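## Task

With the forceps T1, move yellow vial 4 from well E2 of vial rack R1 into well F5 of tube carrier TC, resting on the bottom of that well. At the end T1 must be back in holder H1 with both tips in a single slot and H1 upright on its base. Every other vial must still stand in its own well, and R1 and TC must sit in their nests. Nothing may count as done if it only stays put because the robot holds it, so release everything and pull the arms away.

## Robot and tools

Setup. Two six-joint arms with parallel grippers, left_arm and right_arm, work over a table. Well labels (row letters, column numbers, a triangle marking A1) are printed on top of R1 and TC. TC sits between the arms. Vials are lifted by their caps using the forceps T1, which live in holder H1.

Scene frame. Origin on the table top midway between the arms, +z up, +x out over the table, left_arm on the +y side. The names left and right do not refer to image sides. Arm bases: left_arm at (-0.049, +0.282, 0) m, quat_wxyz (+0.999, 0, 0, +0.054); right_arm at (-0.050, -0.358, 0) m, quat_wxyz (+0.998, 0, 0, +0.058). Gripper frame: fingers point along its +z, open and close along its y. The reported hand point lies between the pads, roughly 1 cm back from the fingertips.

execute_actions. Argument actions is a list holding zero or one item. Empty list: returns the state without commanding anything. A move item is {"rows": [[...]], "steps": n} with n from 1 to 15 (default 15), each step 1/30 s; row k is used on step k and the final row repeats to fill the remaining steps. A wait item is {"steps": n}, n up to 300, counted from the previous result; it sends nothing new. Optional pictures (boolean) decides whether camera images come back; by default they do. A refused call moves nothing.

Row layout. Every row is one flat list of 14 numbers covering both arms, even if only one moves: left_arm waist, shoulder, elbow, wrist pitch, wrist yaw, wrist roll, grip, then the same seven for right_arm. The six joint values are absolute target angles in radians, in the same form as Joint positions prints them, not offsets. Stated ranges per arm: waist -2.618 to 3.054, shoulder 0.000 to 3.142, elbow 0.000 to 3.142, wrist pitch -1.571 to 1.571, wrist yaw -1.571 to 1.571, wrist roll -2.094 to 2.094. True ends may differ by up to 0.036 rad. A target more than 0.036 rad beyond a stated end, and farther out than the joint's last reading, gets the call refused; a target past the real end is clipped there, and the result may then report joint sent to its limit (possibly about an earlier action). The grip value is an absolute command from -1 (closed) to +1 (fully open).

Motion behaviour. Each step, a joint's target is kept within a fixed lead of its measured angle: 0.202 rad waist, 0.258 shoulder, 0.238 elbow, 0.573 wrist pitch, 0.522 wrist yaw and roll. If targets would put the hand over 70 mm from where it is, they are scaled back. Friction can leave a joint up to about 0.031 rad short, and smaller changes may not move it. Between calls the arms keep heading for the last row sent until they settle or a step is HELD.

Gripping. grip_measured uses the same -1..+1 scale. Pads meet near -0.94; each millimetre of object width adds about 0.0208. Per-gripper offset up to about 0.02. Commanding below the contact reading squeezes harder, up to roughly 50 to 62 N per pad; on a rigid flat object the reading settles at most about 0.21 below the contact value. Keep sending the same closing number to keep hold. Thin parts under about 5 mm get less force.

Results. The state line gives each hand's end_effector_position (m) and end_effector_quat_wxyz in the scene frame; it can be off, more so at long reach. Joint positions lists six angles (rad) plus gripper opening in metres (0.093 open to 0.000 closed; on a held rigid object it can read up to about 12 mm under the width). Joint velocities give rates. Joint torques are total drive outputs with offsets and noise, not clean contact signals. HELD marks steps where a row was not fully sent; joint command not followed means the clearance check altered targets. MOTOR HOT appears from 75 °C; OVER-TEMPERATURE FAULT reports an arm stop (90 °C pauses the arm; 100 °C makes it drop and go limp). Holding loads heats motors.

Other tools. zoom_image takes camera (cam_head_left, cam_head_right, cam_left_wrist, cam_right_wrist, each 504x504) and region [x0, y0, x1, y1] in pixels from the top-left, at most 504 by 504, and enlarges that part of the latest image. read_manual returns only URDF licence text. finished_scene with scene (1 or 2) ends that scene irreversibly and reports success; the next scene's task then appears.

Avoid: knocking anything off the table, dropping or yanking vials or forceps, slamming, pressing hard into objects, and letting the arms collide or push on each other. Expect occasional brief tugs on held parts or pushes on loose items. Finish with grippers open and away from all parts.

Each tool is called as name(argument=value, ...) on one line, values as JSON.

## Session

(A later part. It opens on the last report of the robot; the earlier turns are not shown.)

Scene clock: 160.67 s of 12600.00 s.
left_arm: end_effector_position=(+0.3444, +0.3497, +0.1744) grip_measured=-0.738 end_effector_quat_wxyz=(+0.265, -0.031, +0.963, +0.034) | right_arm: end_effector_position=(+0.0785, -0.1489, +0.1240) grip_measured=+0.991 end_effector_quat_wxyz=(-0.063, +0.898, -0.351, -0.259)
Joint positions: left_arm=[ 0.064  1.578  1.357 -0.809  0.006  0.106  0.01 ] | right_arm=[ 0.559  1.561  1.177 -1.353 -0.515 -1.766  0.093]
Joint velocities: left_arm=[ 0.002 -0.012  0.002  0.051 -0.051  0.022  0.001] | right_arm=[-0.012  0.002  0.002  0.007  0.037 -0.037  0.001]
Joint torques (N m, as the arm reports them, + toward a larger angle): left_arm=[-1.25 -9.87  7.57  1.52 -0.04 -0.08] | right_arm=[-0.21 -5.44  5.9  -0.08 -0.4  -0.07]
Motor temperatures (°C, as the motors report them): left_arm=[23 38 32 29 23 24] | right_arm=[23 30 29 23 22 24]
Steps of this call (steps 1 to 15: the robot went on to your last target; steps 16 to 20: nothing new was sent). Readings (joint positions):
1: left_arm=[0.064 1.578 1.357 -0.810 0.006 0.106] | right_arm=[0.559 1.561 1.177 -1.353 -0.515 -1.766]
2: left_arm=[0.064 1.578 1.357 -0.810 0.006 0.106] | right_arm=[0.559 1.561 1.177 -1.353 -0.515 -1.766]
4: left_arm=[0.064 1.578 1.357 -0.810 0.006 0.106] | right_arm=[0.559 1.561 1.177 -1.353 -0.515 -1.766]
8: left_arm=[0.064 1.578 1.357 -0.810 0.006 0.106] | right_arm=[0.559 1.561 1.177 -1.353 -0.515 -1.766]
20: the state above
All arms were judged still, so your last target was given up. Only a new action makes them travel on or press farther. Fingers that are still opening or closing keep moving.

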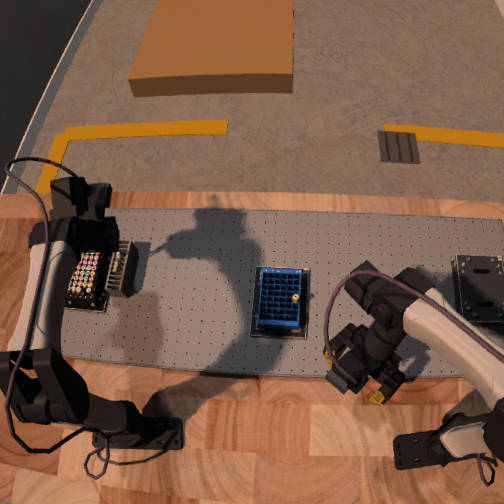

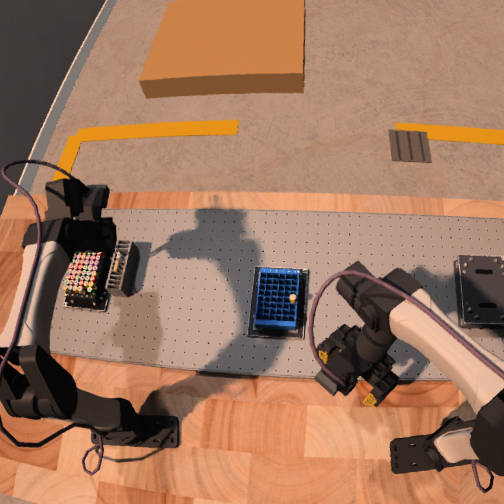

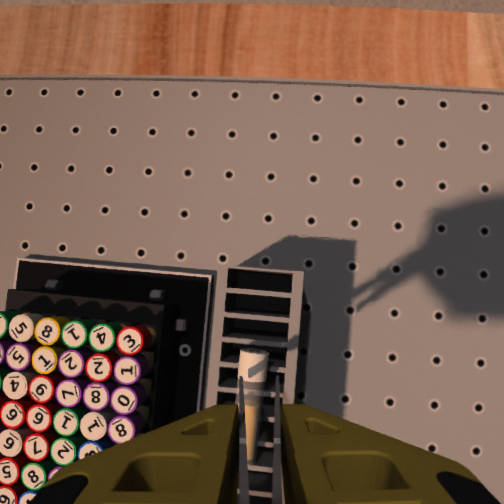

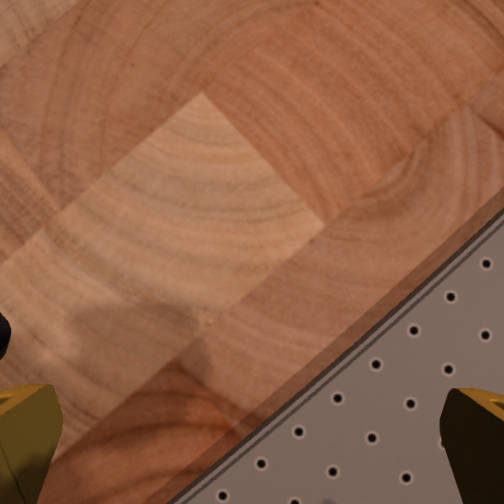

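execute_actions(actions=[{"rows":[[0.082,1.575,1.33,-0.76,0,0.1,-0.73,0.559,1.561,1.177,-1.353,-0.515,-1.766,1]],"steps":15}], pictures=false)

execute_actions(actions=[{"steps":15}])

Scene clock: 164.83 s of 12600.00 s.
left_arm: end_effector_position=(+0.3470, +0.3537, +0.1731) grip_measured=-0.731 end_effector_quat_wxyz=(+0.272, -0.035, +0.961, +0.037) | right_arm: end_effector_position=(+0.0785, -0.1489, +0.1240) grip_measured=+0.991 end_effector_quat_wxyz=(-0.063, +0.898, -0.351, -0.259)
Joint positions: left_arm=[ 0.073  1.578  1.344 -0.781  0.006  0.106  0.01 ] | right_arm=[ 0.559  1.561  1.177 -1.353 -0.515 -1.766  0.093]
Joint velocities: left_arm=[ 0.002  0.002 -0.002  0.007 -0.051 -0.022 -0.   ] | right_arm=[ 0.007  0.012 -0.017 -0.081 -0.022  0.007 -0.002]
Joint torques (N m, as the arm reports them, + toward a larger angle): left_arm=[ 0.13 -8.68  7.47  1.52  0.01 -0.03] | right_arm=[-0.19 -5.63  6.04 -0.15 -0.41 -0.02]
Motor temperatures (°C, as the motors report them): left_arm=[23 38 32 29 23 24] | right_arm=[23 30 29 23 22 24]
Steps of this call (steps 1 to 90: nothing new was sent; then 0.67 s passed at rest; steps 91 to 105: all 15 steps of this action). Readings (joint positions):
91: left_arm=[0.065 1.578 1.354 -0.805 0.006 0.106] | right_arm=[0.559 1.561 1.177 -1.353 -0.515 -1.766]
92: left_arm=[0.067 1.578 1.352 -0.799 0.006 0.106] | right_arm=[0.559 1.561 1.177 -1.353 -0.515 -1.766]
94: left_arm=[0.071 1.578 1.346 -0.792 0.006 0.106] | right_arm=[0.559 1.561 1.177 -1.353 -0.515 -1.766]
98: left_arm=[0.073 1.578 1.344 -0.786 0.006 0.106] | right_arm=[0.559 1.561 1.177 -1.353 -0.515 -1.766]
105: the state above

Scene clock: 165.33 s of 12600.00 s.
left_arm: end_effector_position=(+0.3471, +0.3538, +0.1732) grip_measured=-0.731 end_effector_quat_wxyz=(+0.272, -0.035, +0.961, +0.037) | right_arm: end_effector_position=(+0.0785, -0.1489, +0.1240) grip_measured=+0.991 end_effector_quat_wxyz=(-0.063, +0.898, -0.351, -0.259)
Joint positions: left_arm=[ 0.073  1.578  1.344 -0.78   0.006  0.106  0.01 ] | right_arm=[ 0.559  1.561  1.177 -1.353 -0.515 -1.766  0.093]
Joint velocities: left_arm=[-0.007 -0.007  0.002 -0.007 -0.022  0.007  0.   ] | right_arm=[-0.007 -0.007 -0.017 -0.007 -0.022  0.022 -0.001]
Joint torques (N m, as the arm reports them, + toward a larger angle): left_arm=[ 0.13 -8.75  7.52  1.56 -0.03 -0.06] | right_arm=[-0.17 -5.34  5.91 -0.11 -0.42 -0.05]
Motor temperatures (°C, as the motors report them): left_arm=[23 38 32 29 23 24] | right_arm=[23 30 29 23 22 24]
Steps of this call (steps 1 to 15: the robot went on to your last target). Readings (joint positions):
1: left_arm=[0.073 1.578 1.344 -0.781 0.006 0.106] | right_arm=[0.559 1.561 1.177 -1.353 -0.515 -1.766]
2: left_arm=[0.073 1.578 1.344 -0.780 0.006 0.106] | right_arm=[0.559 1.561 1.177 -1.353 -0.515 -1.766]
4: left_arm=[0.073 1.578 1.344 -0.780 0.006 0.106] | right_arm=[0.559 1.561 1.177 -1.353 -0.515 -1.766]
8: left_arm=[0.073 1.578 1.344 -0.780 0.006 0.106] | right_arm=[0.559 1.561 1.177 -1.353 -0.515 -1.766]
15: the state above
All arms were judged still, so your last target was given up. Only a new action makes them travel on or press farther. Fingers that are still opening or closing keep moving.

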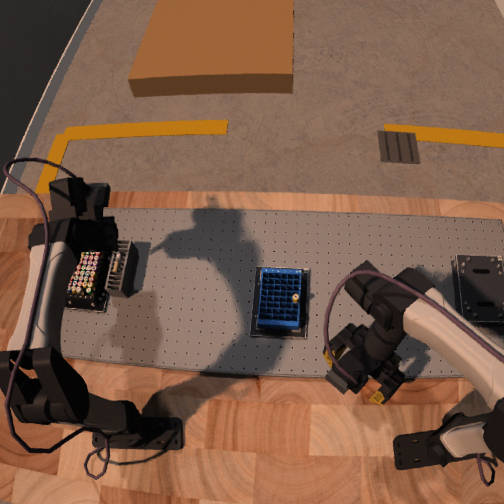

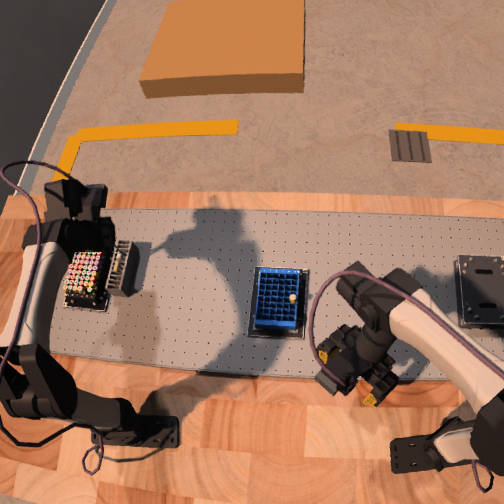

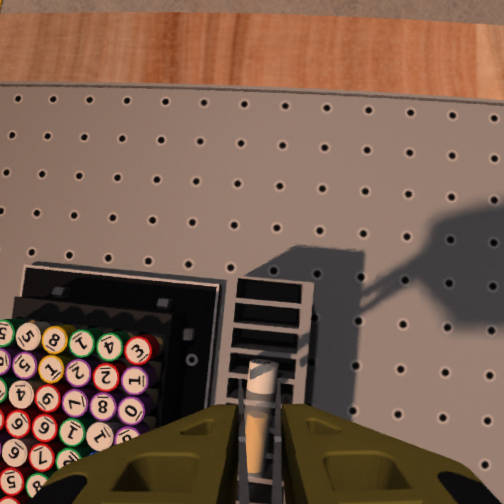

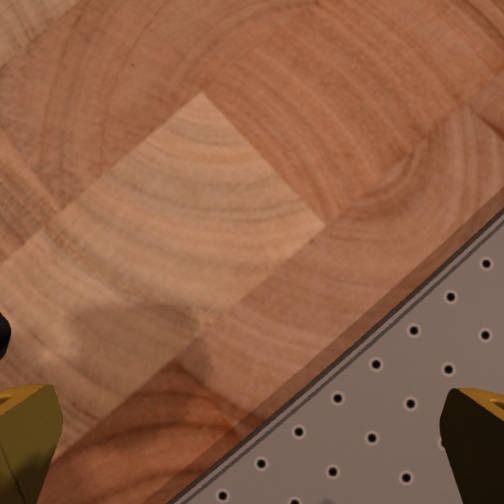

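Aligned. Descend.

execute_actions(actions=[{"rows":[[0.082,1.58,1.275,-0.71,0,0.1,-0.73,0.559,1.561,1.177,-1.353,-0.515,-1.766,1]],"steps":15}], pictures=false)

execute_actions(actions=[{"steps":15}])

zoom_image(camera="cam_left_wrist", region=[180, 270, 340, 430])

Scene clock: 168.00 s of 12600.00 s.
left_arm: end_effector_position=(+0.3442, +0.3532, +0.1570) grip_measured=-0.731 end_effector_quat_wxyz=(+0.267, -0.035, +0.962, +0.036) | right_arm: end_effector_position=(+0.0785, -0.1489, +0.1240) grip_measured=+0.991 end_effector_quat_wxyz=(-0.063, +0.898, -0.351, -0.259)
Joint positions: left_arm=[ 0.073  1.576  1.283 -0.732  0.006  0.106  0.01 ] | right_arm=[ 0.559  1.561  1.177 -1.353 -0.515 -1.766  0.093]
Joint velocities: left_arm=[-0.012 -0.007 -0.007  0.022  0.022  0.037 -0.   ] | right_arm=[-0.012 -0.012 -0.012  0.007 -0.007  0.007 -0.001]
Joint torques (N m, as the arm reports them, + toward a larger angle): left_arm=[ 0.1  -8.16  7.92  1.54 -0.05 -0.05] | right_arm=[-0.13 -5.52  6.23 -0.1  -0.41  0.05]
Motor temperatures (°C, as the motors report them): left_arm=[23 38 32 29 23 24] | right_arm=[23 30 29 23 22 24]
Steps of this call (steps 1 to 65: nothing new was sent; steps 66 to 80: all 15 steps of this action). Readings (joint positions):
66: left_arm=[0.073 1.577 1.334 -0.768 0.006 0.106] | right_arm=[0.559 1.561 1.177 -1.353 -0.515 -1.766]
67: left_arm=[0.073 1.576 1.322 -0.754 0.006 0.106] | right_arm=[0.559 1.561 1.177 -1.353 -0.515 -1.766]
69: left_arm=[0.073 1.576 1.297 -0.745 0.006 0.106] | right_arm=[0.559 1.561 1.177 -1.353 -0.515 -1.766]
73: left_arm=[0.073 1.576 1.283 -0.743 0.006 0.106] | right_arm=[0.559 1.561 1.177 -1.353 -0.515 -1.766]
80: the state above

Scene clock: 168.50 s of 12600.00 s.
left_arm: end_effector_position=(+0.3446, +0.3533, +0.1573) grip_measured=-0.731 end_effector_quat_wxyz=(+0.268, -0.035, +0.962, +0.036) | right_arm: end_effector_position=(+0.0785, -0.1489, +0.1240) grip_measured=+0.991 end_effector_quat_wxyz=(-0.063, +0.898, -0.351, -0.259)
Joint positions: left_arm=[ 0.073  1.576  1.283 -0.73   0.006  0.106  0.01 ] | right_arm=[ 0.559  1.561  1.177 -1.353 -0.515 -1.766  0.093]
Joint velocities: left_arm=[-0.002 -0.012 -0.002 -0.095 -0.007  0.007  0.   ] | right_arm=[-0.002 -0.002  0.012 -0.037 -0.022 -0.022 -0.   ]
Joint torques (N m, as the arm reports them, + toward a larger angle): left_arm=[ 0.14 -8.14  7.88  1.48  0.   -0.07] | right_arm=[-0.22 -5.49  6.2  -0.12 -0.42 -0.08]
Motor temperatures (°C, as the motors report them): left_arm=[23 38 32 29 23 24] | right_arm=[23 30 29 23 22 24]
Steps of this call (steps 1 to 15: the robot went on to your last target). Readings (joint positions):
1: left_arm=[0.073 1.576 1.283 -0.732 0.006 0.106] | right_arm=[0.559 1.561 1.177 -1.353 -0.515 -1.766]
2: left_arm=[0.073 1.576 1.283 -0.731 0.006 0.106] | right_arm=[0.559 1.561 1.177 -1.353 -0.515 -1.766]
4: left_arm=[0.073 1.576 1.283 -0.731 0.006 0.106] | right_arm=[0.559 1.561 1.177 -1.353 -0.515 -1.766]
8: left_arm=[0.073 1.576 1.283 -0.730 0.006 0.106] | right_arm=[0.559 1.561 1.177 -1.353 -0.515 -1.766]
15: the state above
All arms were judged still, so your last target was given up. Only a new action makes them travel on or press farther. Fingers that are still opening or closing keep moving.

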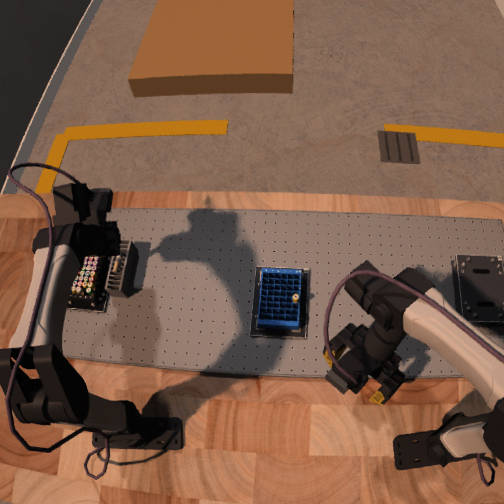

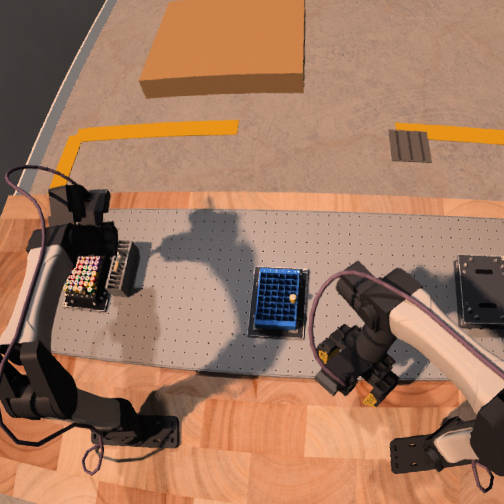

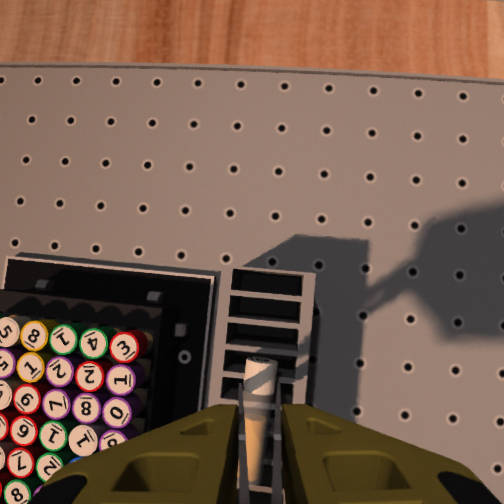

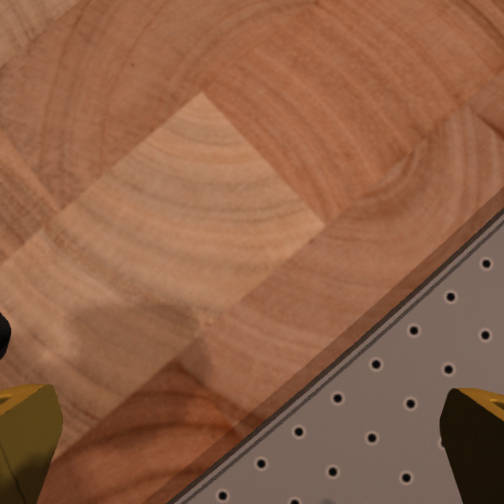

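Region (180, 270, 340, 430) of cam_left_wrist's 504x504 image, scaled by 3.150, with more detail than that image has.

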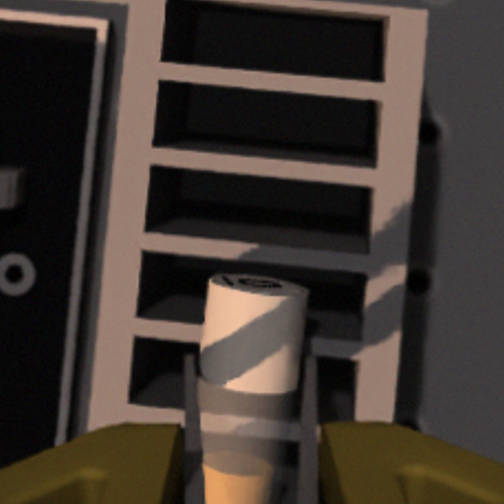

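execute_actions(actions=[{"rows":[[0.082,1.58,1.275,-0.71,0,0.1,-0.8,0.559,1.561,1.177,-1.353,-0.515,-1.766,1]],"steps":15}], pictures=false)

execute_actions(actions=[{"rows":[[0.082,1.565,1.40,-0.85,0,0.1,-0.8,0.559,1.561,1.177,-1.353,-0.515,-1.766,1]],"steps":15}], pictures=false)

execute_actions(actions=[{"rows":[[0.082,1.565,1.54,-0.99,0,0.1,-0.8,0.559,1.561,1.177,-1.353,-0.515,-1.766,1]],"steps":15}], pictures=false)

execute_actions(actions=[{"steps":20}])

zoom_image(camera="cam_head_left", region=[40, 180, 180, 310])

Scene clock: 172.70 s of 12600.00 s.
left_arm: end_effector_position=(+0.3446, +0.3533, +0.1573) grip_measured=-0.795 end_effector_quat_wxyz=(+0.268, -0.035, +0.962, +0.036) | right_arm: end_effector_position=(+0.0785, -0.1489, +0.1240) grip_measured=+0.991 end_effector_quat_wxyz=(-0.063, +0.898, -0.351, -0.259)
Joint positions: left_arm=[ 0.073  1.576  1.283 -0.73   0.006  0.106  0.007] | right_arm=[ 0.559  1.561  1.177 -1.353 -0.515 -1.766  0.093]
Joint velocities: left_arm=[-0.012 -0.002 -0.022  0.037  0.095  0.022  0.   ] | right_arm=[ 0.012  0.017  0.007 -0.022 -0.007  0.081  0.001]
Joint torques (N m, as the arm reports them, + toward a larger angle): left_arm=[ 0.13 -8.23  7.89  1.49 -0.02 -0.09] | right_arm=[-0.08 -5.43  6.05 -0.04 -0.41 -0.03]
Motor temperatures (°C, as the motors report them): left_arm=[23 37 32 29 23 24] | right_arm=[23 30 29 23 22 24]
Steps of this call (steps 1 to 90: nothing new was sent; then 0.70 s passed at rest; steps 91 to 105: all 15 steps of this action). Readings (joint positions):
91: left_arm=[0.073 1.576 1.283 -0.730 0.006 0.106] | right_arm=[0.559 1.561 1.177 -1.353 -0.515 -1.766]
92: left_arm=[0.073 1.576 1.283 -0.730 0.006 0.106] | right_arm=[0.559 1.561 1.177 -1.353 -0.515 -1.766]
94: left_arm=[0.073 1.576 1.283 -0.730 0.006 0.106] | right_arm=[0.559 1.561 1.177 -1.353 -0.515 -1.766]
98: left_arm=[0.073 1.576 1.283 -0.730 0.006 0.106] | right_arm=[0.559 1.561 1.177 -1.353 -0.515 -1.766]
105: the state above

Scene clock: 173.20 s of 12600.00 s.
left_arm: end_effector_position=(+0.3432, +0.3531, +0.1838) grip_measured=-0.795 end_effector_quat_wxyz=(+0.267, -0.035, +0.962, +0.036) | right_arm: end_effector_position=(+0.0785, -0.1489, +0.1240) grip_measured=+0.991 end_effector_quat_wxyz=(-0.063, +0.898, -0.351, -0.259)
Joint positions: left_arm=[ 0.073  1.572  1.386 -0.838  0.006  0.106  0.007] | right_arm=[ 0.559  1.561  1.177 -1.353 -0.515 -1.766  0.093]
Joint velocities: left_arm=[-0.012 -0.007 -0.007 -0.051 -0.007 -0.051 -0.   ] | right_arm=[-0.022 -0.012  0.027  0.051 -0.007 -0.007 -0.001]
Joint torques (N m, as the arm reports them, + toward a larger angle): left_arm=[ 0.12 -9.03  9.84  1.24 -0.01 -0.01] | right_arm=[-0.16 -5.47  6.04 -0.1  -0.39  0.01]
Motor temperatures (°C, as the motors report them): left_arm=[23 37 32 29 23 24] | right_arm=[23 30 29 23 22 24]
Steps of this call (steps 1 to 15: all 15 steps of this action). Readings (joint positions):
1: left_arm=[0.073 1.578 1.299 -0.754 0.006 0.106] | right_arm=[0.559 1.561 1.177 -1.353 -0.515 -1.766]
2: left_arm=[0.073 1.582 1.323 -0.782 0.006 0.106] | right_arm=[0.559 1.561 1.177 -1.353 -0.515 -1.766]
4: left_arm=[0.073 1.579 1.362 -0.803 0.006 0.106] | right_arm=[0.559 1.561 1.177 -1.353 -0.515 -1.766]
8: left_arm=[0.073 1.572 1.386 -0.814 0.006 0.106] | right_arm=[0.559 1.561 1.177 -1.353 -0.515 -1.766]
15: the state above

Scene clock: 173.70 s of 12600.00 s.
left_arm: end_effector_position=(+0.3391, +0.3523, +0.2218) grip_measured=-0.795 end_effector_quat_wxyz=(+0.271, -0.035, +0.961, +0.037) | right_arm: end_effector_position=(+0.0785, -0.1489, +0.1240) grip_measured=+0.991 end_effector_quat_wxyz=(-0.063, +0.898, -0.351, -0.259)
Joint positions: left_arm=[ 0.073  1.567  1.528 -0.977  0.006  0.106  0.007] | right_arm=[ 0.559  1.561  1.177 -1.353 -0.515 -1.766  0.093]
Joint velocities: left_arm=[ 0.012 -0.017  0.007 -0.139  0.037  0.022  0.001] | right_arm=[ 0.002  0.017  0.027 -0.022  0.037 -0.081 -0.   ]
Joint torques (N m, as the arm reports them, + toward a larger angle): left_arm=[ 0.21 -8.47  9.56  1.29 -0.01 -0.07] | right_arm=[-0.04 -5.7   5.89 -0.13 -0.37 -0.02]
Motor temperatures (°C, as the motors report them): left_arm=[23 37 32 29 23 24] | right_arm=[23 30 29 23 22 24]
Steps of this call (steps 1 to 15: all 15 steps of this action). Readings (joint positions):
1: left_arm=[0.073 1.577 1.408 -0.870 0.006 0.106] | right_arm=[0.559 1.561 1.177 -1.353 -0.515 -1.766]
2: left_arm=[0.073 1.584 1.443 -0.906 0.006 0.106] | right_arm=[0.559 1.561 1.177 -1.353 -0.515 -1.766]
4: left_arm=[0.073 1.582 1.496 -0.931 0.006 0.106] | right_arm=[0.559 1.561 1.177 -1.353 -0.515 -1.766]
8: left_arm=[0.073 1.567 1.528 -0.946 0.006 0.106] | right_arm=[0.559 1.561 1.177 -1.353 -0.515 -1.766]
15: the state above

Scene clock: 174.37 s of 12600.00 s.
left_arm: end_effector_position=(+0.3379, +0.3521, +0.2211) grip_measured=-0.795 end_effector_quat_wxyz=(+0.269, -0.035, +0.962, +0.036) | right_arm: end_effector_position=(+0.0785, -0.1489, +0.1240) grip_measured=+0.991 end_effector_quat_wxyz=(-0.063, +0.898, -0.351, -0.259)
Joint positions: left_arm=[ 0.073  1.567  1.528 -0.983  0.006  0.106  0.007] | right_arm=[ 0.559  1.561  1.177 -1.353 -0.515 -1.766  0.093]
Joint velocities: left_arm=[ 0.007 -0.007  0.007 -0.022 -0.022  0.007 -0.   ] | right_arm=[ 0.002 -0.007 -0.012 -0.081  0.081  0.066  0.   ]
Joint torques (N m, as the arm reports them, + toward a larger angle): left_arm=[ 0.29 -8.36  9.41  1.29 -0.01 -0.05] | right_arm=[-0.11 -5.65  5.98 -0.1  -0.37 -0.03]
Motor temperatures (°C, as the motors report them): left_arm=[23 37 32 29 23 24] | right_arm=[23 30 29 23 22 24]
Steps of this call (steps 1 to 15: the robot went on to your last target; steps 16 to 20: nothing new was sent). Readings (joint positions):
1: left_arm=[0.073 1.567 1.528 -0.978 0.006 0.106] | right_arm=[0.559 1.561 1.177 -1.353 -0.515 -1.766]
2: left_arm=[0.073 1.567 1.528 -0.979 0.006 0.106] | right_arm=[0.559 1.561 1.177 -1.353 -0.515 -1.766]
4: left_arm=[0.073 1.567 1.528 -0.981 0.006 0.106] | right_arm=[0.559 1.561 1.177 -1.353 -0.515 -1.766]
8: left_arm=[0.073 1.567 1.528 -0.982 0.006 0.106] | right_arm=[0.559 1.561 1.177 -1.353 -0.515 -1.766]
20: the state above
All arms were judged still, so your last target was given up. Only a new action makes them travel on or press farther. Fingers that are still opening or closing keep moving.

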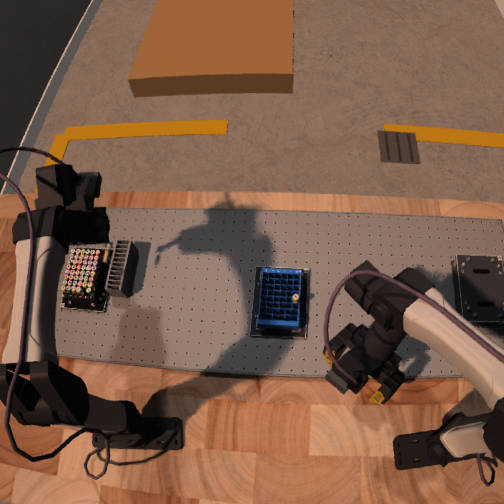

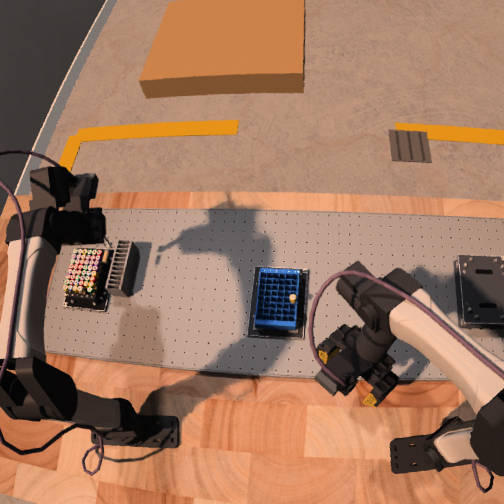

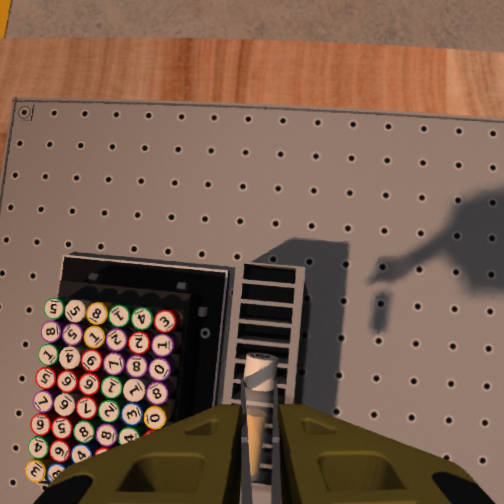

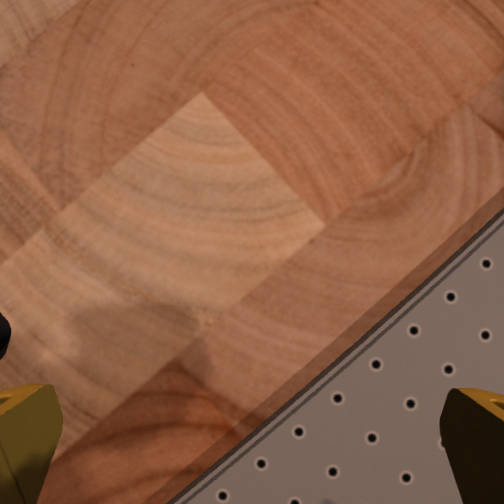

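Region (40, 180, 180, 310) of cam_head_left's 504x504 image, scaled by 3.600, with more detail than that image has; it fills the top 468 rows of this view, and the rest is white.

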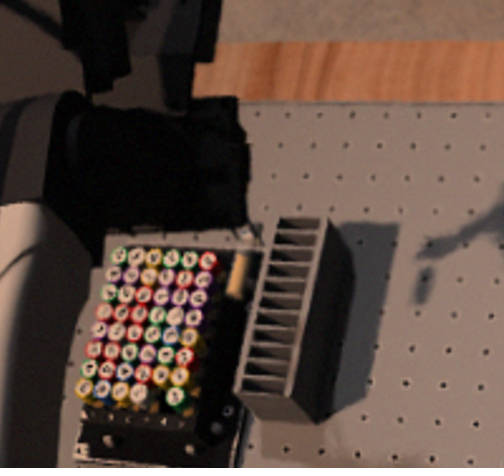

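execute_actions(actions=[{"rows":[[0.082,1.565,1.54,-0.99,0,0.1,-0.78,0.559,1.561,1.177,-1.353,-0.515,-1.766,1]],"steps":15}], pictures=false)

execute_actions(actions=[{"steps":30}])

Scene clock: 181.60 s of 12600.00 s.
left_arm: end_effector_position=(+0.3379, +0.3521, +0.2211) grip_measured=-0.779 end_effector_quat_wxyz=(+0.269, -0.035, +0.962, +0.036) | right_arm: end_effector_position=(+0.0785, -0.1489, +0.1240) grip_measured=+0.991 end_effector_quat_wxyz=(-0.063, +0.898, -0.351, -0.259)
Joint positions: left_arm=[ 0.073  1.567  1.528 -0.983  0.006  0.106  0.008] | right_arm=[ 0.559  1.561  1.177 -1.353 -0.515 -1.766  0.093]
Joint velocities: left_arm=[-0.012 -0.002 -0.007  0.022 -0.066 -0.007 -0.   ] | right_arm=[-0.007 -0.012 -0.012  0.037  0.066 -0.022 -0.001]
Joint torques (N m, as the arm reports them, + toward a larger angle): left_arm=[ 0.17 -8.36  9.41  1.26 -0.02 -0.07] | right_arm=[-0.19 -5.5   6.05 -0.11 -0.45 -0.09]
Motor temperatures (°C, as the motors report them): left_arm=[23 37 32 29 23 24] | right_arm=[23 30 29 23 22 24]
Steps of this call (steps 1 to 90: nothing new was sent; then 3.73 s passed at rest; steps 91 to 105: all 15 steps of this action). Readings (joint positions):
91: left_arm=[0.073 1.567 1.528 -0.983 0.006 0.106] | right_arm=[0.559 1.561 1.177 -1.353 -0.515 -1.766]
92: left_arm=[0.073 1.567 1.528 -0.983 0.006 0.106] | right_arm=[0.559 1.561 1.177 -1.353 -0.515 -1.766]
94: left_arm=[0.073 1.567 1.528 -0.983 0.006 0.106] | right_arm=[0.559 1.561 1.177 -1.353 -0.515 -1.766]
98: left_arm=[0.073 1.567 1.528 -0.983 0.006 0.106] | right_arm=[0.559 1.561 1.177 -1.353 -0.515 -1.766]
105: the state above

Scene clock: 182.60 s of 12600.00 s.
left_arm: end_effector_position=(+0.3379, +0.3521, +0.2211) grip_measured=-0.779 end_effector_quat_wxyz=(+0.269, -0.035, +0.962, +0.036) | right_arm: end_effector_position=(+0.0785, -0.1489, +0.1240) grip_measured=+0.991 end_effector_quat_wxyz=(-0.063, +0.898, -0.351, -0.259)
Joint positions: left_arm=[ 0.073  1.567  1.528 -0.983  0.006  0.106  0.008] | right_arm=[ 0.559  1.561  1.177 -1.353 -0.515 -1.766  0.093]
Joint velocities: left_arm=[ 0.012  0.002 -0.002  0.037 -0.007 -0.051 -0.001] | right_arm=[-0.022  0.002 -0.007 -0.007 -0.051 -0.081 -0.   ]
Joint torques (N m, as the arm reports them, + toward a larger angle): left_arm=[ 0.18 -8.27  9.52  1.24 -0.01 -0.07] | right_arm=[-0.09 -5.55  6.03 -0.05 -0.43 -0.01]
Motor temperatures (°C, as the motors report them): left_arm=[23 37 32 29 23 24] | right_arm=[23 30 29 23 22 24]
Steps of this call (steps 1 to 15: the robot went on to your last target; steps 16 to 30: nothing new was sent). Readings (joint positions):
1: left_arm=[0.073 1.567 1.528 -0.983 0.006 0.106] | right_arm=[0.559 1.561 1.177 -1.353 -0.515 -1.766]
2: left_arm=[0.073 1.567 1.528 -0.983 0.006 0.106] | right_arm=[0.559 1.561 1.177 -1.353 -0.515 -1.766]
4: left_arm=[0.073 1.567 1.528 -0.983 0.006 0.106] | right_arm=[0.559 1.561 1.177 -1.353 -0.515 -1.766]
8: left_arm=[0.073 1.567 1.528 -0.983 0.006 0.106] | right_arm=[0.559 1.561 1.177 -1.353 -0.515 -1.766]
30: the state above
All arms were judged still, so your last target was given up. Only a new action makes them travel on or press farther. Fingers that are still opening or closing keep moving.

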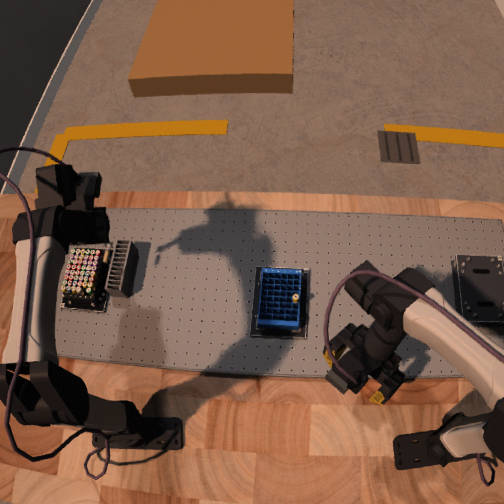

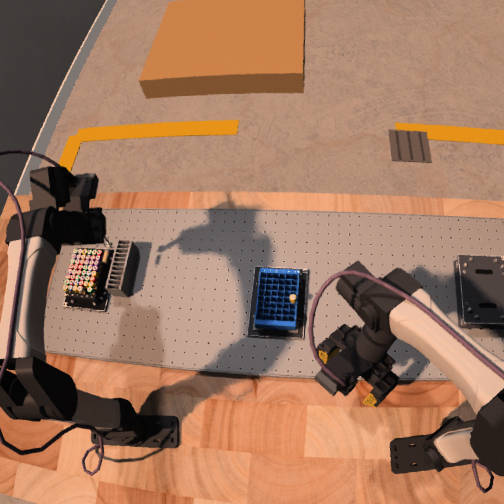

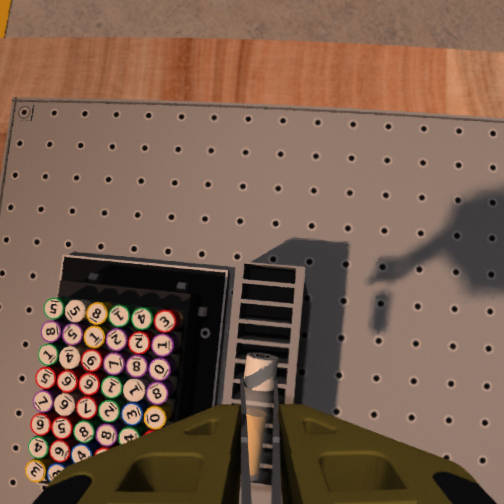

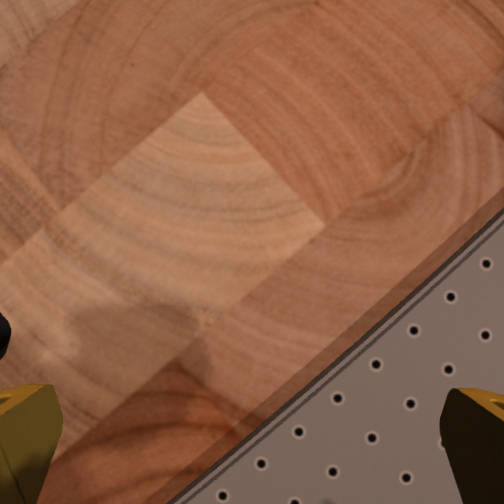

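execute_actions(actions=[{"rows":[[0.082,1.565,1.54,-0.99,0,0.1,-0.765,0.559,1.561,1.177,-1.353,-0.515,-1.766,1]],"steps":15}], pictures=false)

execute_actions(actions=[{"steps":30}])

Scene clock: 184.97 s of 12600.00 s.
left_arm: end_effector_position=(+0.3378, +0.3521, +0.2210) grip_measured=-0.765 end_effector_quat_wxyz=(+0.268, -0.035, +0.962, +0.036) | right_arm: end_effector_position=(+0.0785, -0.1489, +0.1240) grip_measured=+0.991 end_effector_quat_wxyz=(-0.063, +0.898, -0.351, -0.259)
Joint positions: left_arm=[ 0.073  1.567  1.528 -0.983  0.006  0.106  0.008] | right_arm=[ 0.559  1.561  1.177 -1.353 -0.515 -1.766  0.093]
Joint velocities: left_arm=[ 0.002  0.012 -0.007  0.007 -0.022 -0.051  0.   ] | right_arm=[-0.007 -0.007 -0.012  0.051 -0.007 -0.037  0.001]
Joint torques (N m, as the arm reports them, + toward a larger angle): left_arm=[ 0.2  -8.48  9.34  1.26 -0.02 -0.08] | right_arm=[-0.17 -5.54  6.18 -0.07 -0.43 -0.03]
Motor temperatures (°C, as the motors report them): left_arm=[23 37 33 29 23 24] | right_arm=[23 30 29 23 22 24]
Steps of this call (steps 1 to 56: nothing new was sent; steps 57 to 71: all 15 steps of this action). Readings (joint positions):
57: left_arm=[0.073 1.567 1.528 -0.983 0.006 0.106] | right_arm=[0.559 1.561 1.177 -1.353 -0.515 -1.766]
58: left_arm=[0.073 1.567 1.528 -0.983 0.006 0.106] | right_arm=[0.559 1.561 1.177 -1.353 -0.515 -1.766]
60: left_arm=[0.073 1.567 1.528 -0.983 0.006 0.106] | right_arm=[0.559 1.561 1.177 -1.353 -0.515 -1.766]
64: left_arm=[0.073 1.567 1.528 -0.983 0.006 0.106] | right_arm=[0.559 1.561 1.177 -1.353 -0.515 -1.766]
71: the state above

Scene clock: 185.97 s of 12600.00 s.
left_arm: end_effector_position=(+0.3378, +0.3521, +0.2210) grip_measured=-0.765 end_effector_quat_wxyz=(+0.268, -0.035, +0.962, +0.036) | right_arm: end_effector_position=(+0.0785, -0.1489, +0.1240) grip_measured=+0.991 end_effector_quat_wxyz=(-0.063, +0.898, -0.351, -0.259)
Joint positions: left_arm=[ 0.073  1.567  1.528 -0.983  0.006  0.106  0.008] | right_arm=[ 0.559  1.561  1.177 -1.353 -0.515 -1.766  0.093]
Joint velocities: left_arm=[-0.002  0.012  0.002 -0.022 -0.066 -0.051 -0.   ] | right_arm=[-0.002 -0.012  0.022 -0.022  0.066 -0.007 -0.003]
Joint torques (N m, as the arm reports them, + toward a larger angle): left_arm=[ 0.09 -8.3   9.54  1.24  0.   -0.07] | right_arm=[-0.01 -5.3   6.21 -0.06 -0.42 -0.04]
Motor temperatures (°C, as the motors report them): left_arm=[23 37 33 29 23 24] | right_arm=[23 30 29 23 22 24]
Steps of this call (steps 1 to 15: the robot went on to your last target; steps 16 to 30: nothing new was sent). Readings (joint positions):
1: left_arm=[0.073 1.567 1.528 -0.983 0.006 0.106] | right_arm=[0.559 1.561 1.177 -1.353 -0.515 -1.766]
2: left_arm=[0.073 1.567 1.528 -0.983 0.006 0.106] | right_arm=[0.559 1.561 1.177 -1.353 -0.515 -1.766]
4: left_arm=[0.073 1.567 1.528 -0.983 0.006 0.106] | right_arm=[0.559 1.561 1.177 -1.353 -0.515 -1.766]
8: left_arm=[0.073 1.567 1.528 -0.983 0.006 0.106] | right_arm=[0.559 1.561 1.177 -1.353 -0.515 -1.766]
30: the state above
All arms were judged still, so your last target was given up. Only a new action makes them travel on or press farther. Fingers that are still opening or closing keep moving.

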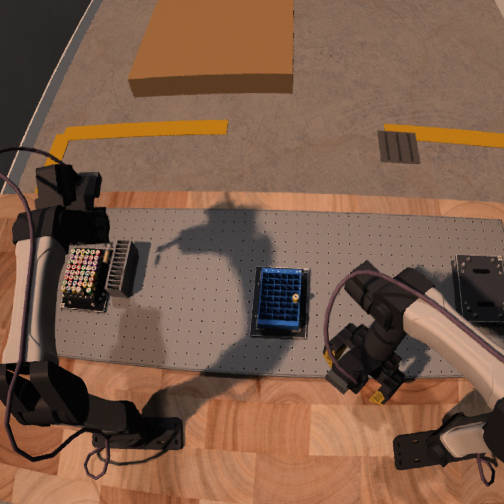

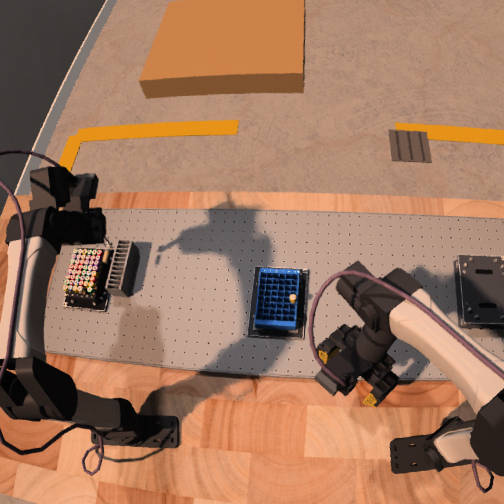

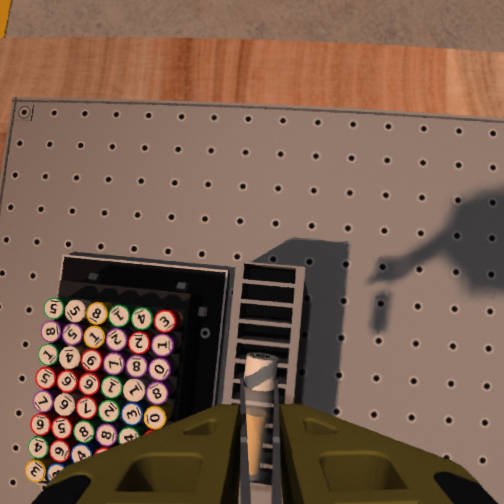

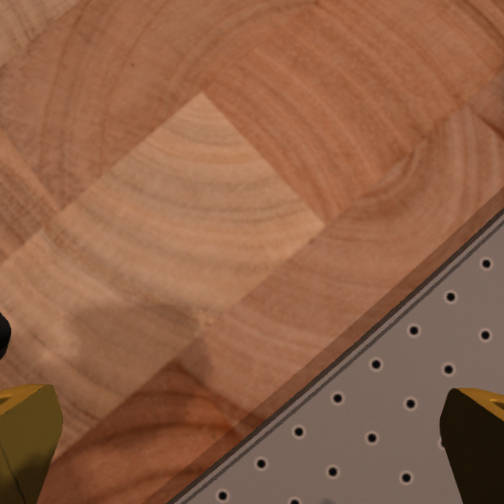

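Slightly starting to tilt. A bit more.

execute_actions(actions=[{"rows":[[0.082,1.565,1.54,-0.99,0,0.1,-0.757,0.559,1.561,1.177,-1.353,-0.515,-1.766,1]],"steps":15}], pictures=false)

execute_actions(actions=[{"steps":30}])

Scene clock: 188.83 s of 12600.00 s.
left_arm: end_effector_position=(+0.3378, +0.3521, +0.2210) grip_measured=-0.757 end_effector_quat_wxyz=(+0.268, -0.035, +0.962, +0.036) | right_arm: end_effector_position=(+0.0785, -0.1489, +0.1240) grip_measured=+0.991 end_effector_quat_wxyz=(-0.063, +0.898, -0.351, -0.259)
Joint positions: left_arm=[ 0.073  1.567  1.528 -0.983  0.006  0.106  0.009] | right_arm=[ 0.559  1.561  1.177 -1.353 -0.515 -1.766  0.093]
Joint velocities: left_arm=[-0.007  0.002 -0.007  0.022  0.051 -0.007 -0.001] | right_arm=[-0.007  0.007  0.002 -0.037 -0.081  0.022  0.001]
Joint torques (N m, as the arm reports them, + toward a larger angle): left_arm=[ 0.22 -8.41  9.58  1.3  -0.02 -0.01] | right_arm=[ 0.11 -5.48  5.98 -0.07 -0.38 -0.04]
Motor temperatures (°C, as the motors report them): left_arm=[23 37 33 29 23 24] | right_arm=[23 30 29 23 22 24]
Steps of this call (steps 1 to 71: nothing new was sent; steps 72 to 86: all 15 steps of this action). Readings (joint positions):
72: left_arm=[0.073 1.567 1.528 -0.983 0.006 0.106] | right_arm=[0.559 1.561 1.177 -1.353 -0.515 -1.766]
73: left_arm=[0.073 1.567 1.528 -0.983 0.006 0.106] | right_arm=[0.559 1.561 1.177 -1.353 -0.515 -1.766]
75: left_arm=[0.073 1.567 1.528 -0.983 0.006 0.106] | right_arm=[0.559 1.561 1.177 -1.353 -0.515 -1.766]
79: left_arm=[0.073 1.567 1.528 -0.983 0.006 0.106] | right_arm=[0.559 1.561 1.177 -1.353 -0.515 -1.766]
86: the state above

Scene clock: 189.83 s of 12600.00 s.
left_arm: end_effector_position=(+0.3378, +0.3521, +0.2210) grip_measured=-0.757 end_effector_quat_wxyz=(+0.268, -0.035, +0.962, +0.036) | right_arm: end_effector_position=(+0.0785, -0.1489, +0.1240) grip_measured=+0.991 end_effector_quat_wxyz=(-0.063, +0.898, -0.351, -0.259)
Joint positions: left_arm=[ 0.073  1.567  1.528 -0.983  0.006  0.106  0.009] | right_arm=[ 0.559  1.561  1.177 -1.353 -0.515 -1.766  0.093]
Joint velocities: left_arm=[ 0.017 -0.007 -0.012  0.037  0.007 -0.022  0.001] | right_arm=[-0.012 -0.002  0.002  0.007  0.022  0.007  0.001]
Joint torques (N m, as the arm reports them, + toward a larger angle): left_arm=[ 0.1  -8.45  9.42  1.29 -0.03 -0.05] | right_arm=[-0.15 -5.52  5.98 -0.1  -0.41  0.01]
Motor temperatures (°C, as the motors report them): left_arm=[23 37 33 29 23 24] | right_arm=[23 30 29 23 22 24]
Steps of this call (steps 1 to 15: the robot went on to your last target; steps 16 to 30: nothing new was sent). Readings (joint positions):
1: left_arm=[0.073 1.567 1.528 -0.983 0.006 0.106] | right_arm=[0.559 1.561 1.177 -1.353 -0.515 -1.766]
2: left_arm=[0.073 1.567 1.528 -0.983 0.006 0.106] | right_arm=[0.559 1.561 1.177 -1.353 -0.515 -1.766]
4: left_arm=[0.073 1.567 1.528 -0.983 0.006 0.106] | right_arm=[0.559 1.561 1.177 -1.353 -0.515 -1.766]
8: left_arm=[0.073 1.567 1.528 -0.983 0.006 0.106] | right_arm=[0.559 1.561 1.177 -1.353 -0.515 -1.766]
30: the state above
All arms were judged still, so your last target was given up. Only a new action makes them travel on or press farther. Fingers that are still opening or closing keep moving.

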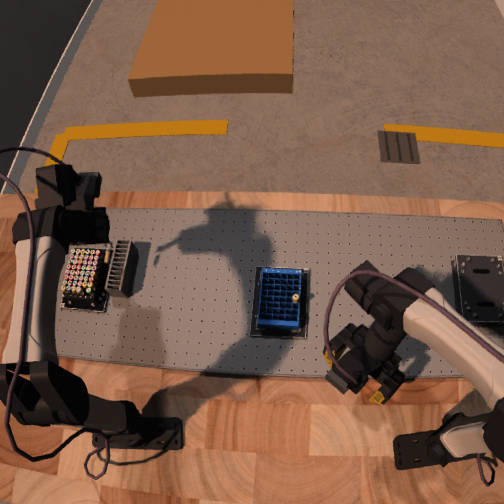

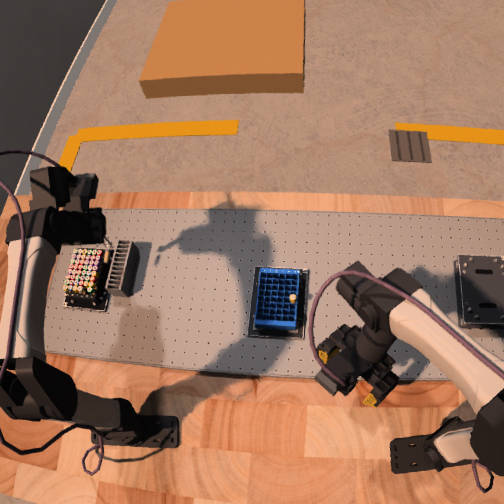

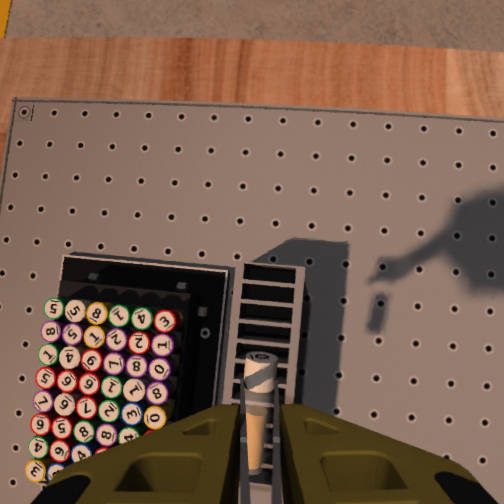

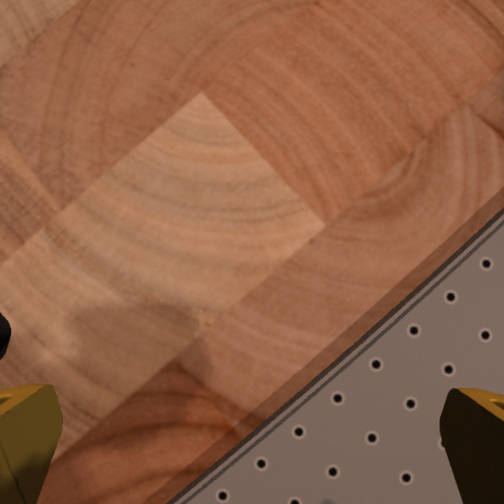

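Creeping. Wait.

execute_actions(actions=[{"steps":150}])

Scene clock: 194.83 s of 12600.00 s.
left_arm: end_effector_position=(+0.3378, +0.3521, +0.2210) grip_measured=-0.757 end_effector_quat_wxyz=(+0.268, -0.035, +0.962, +0.036) | right_arm: end_effector_position=(+0.0785, -0.1489, +0.1240) grip_measured=+0.991 end_effector_quat_wxyz=(-0.063, +0.898, -0.351, -0.259)
Joint positions: left_arm=[ 0.073  1.567  1.528 -0.983  0.006  0.106  0.009] | right_arm=[ 0.559  1.561  1.177 -1.353 -0.515 -1.766  0.093]
Joint velocities: left_arm=[-0.007  0.002 -0.017  0.066 -0.007 -0.037  0.   ] | right_arm=[ 0.012 -0.002  0.037 -0.022  0.022 -0.11  -0.   ]
Joint torques (N m, as the arm reports them, + toward a larger angle): left_arm=[ 0.06 -8.47  9.5   1.27 -0.02 -0.03] | right_arm=[ 0.07 -5.64  6.05 -0.14 -0.42 -0.01]
Motor temperatures (°C, as the motors report them): left_arm=[23 37 33 29 23 24] | right_arm=[23 30 29 23 22 24]
Steps of this call (steps 1 to 90: nothing new was sent; then 2.00 s passed at rest). Readings (joint positions):
1: left_arm=[0.073 1.567 1.528 -0.983 0.006 0.106] | right_arm=[0.559 1.561 1.177 -1.353 -0.515 -1.766]
2: left_arm=[0.073 1.567 1.528 -0.983 0.006 0.106] | right_arm=[0.559 1.561 1.177 -1.353 -0.515 -1.766]
4: left_arm=[0.073 1.567 1.528 -0.983 0.006 0.106] | right_arm=[0.559 1.561 1.177 -1.353 -0.515 -1.766]
8: left_arm=[0.073 1.567 1.528 -0.983 0.006 0.106] | right_arm=[0.559 1.561 1.177 -1.353 -0.515 -1.766]
90: the state above

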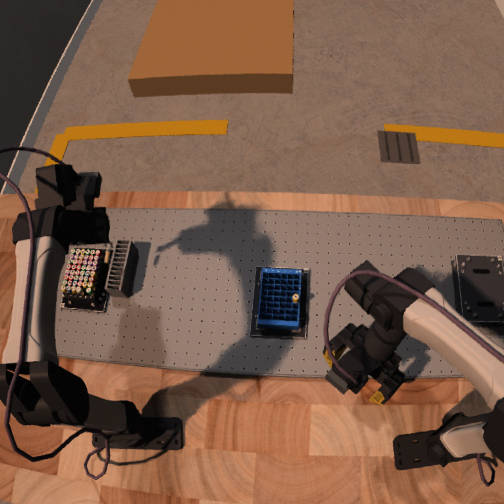

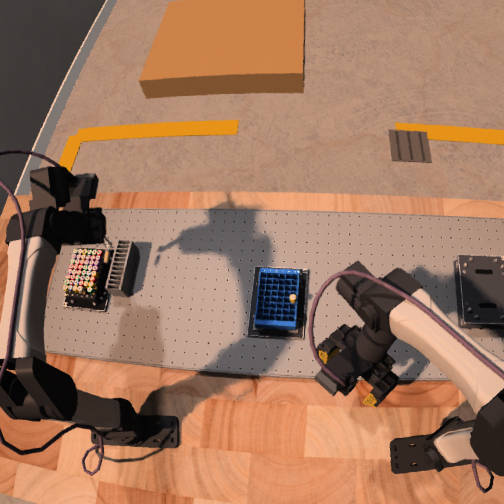

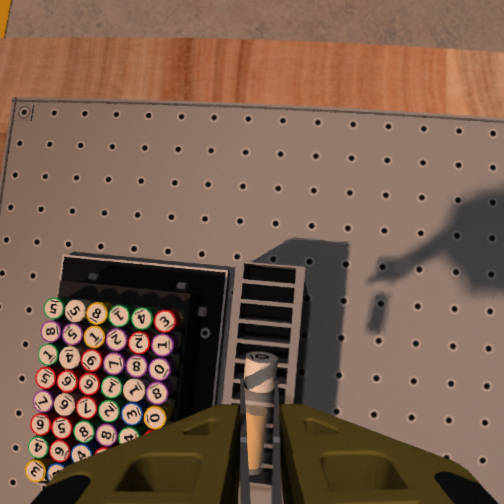

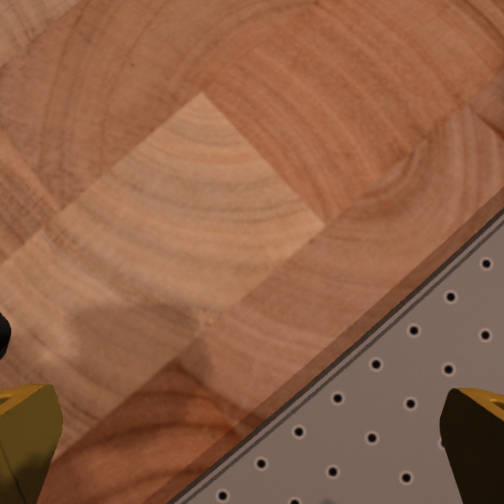

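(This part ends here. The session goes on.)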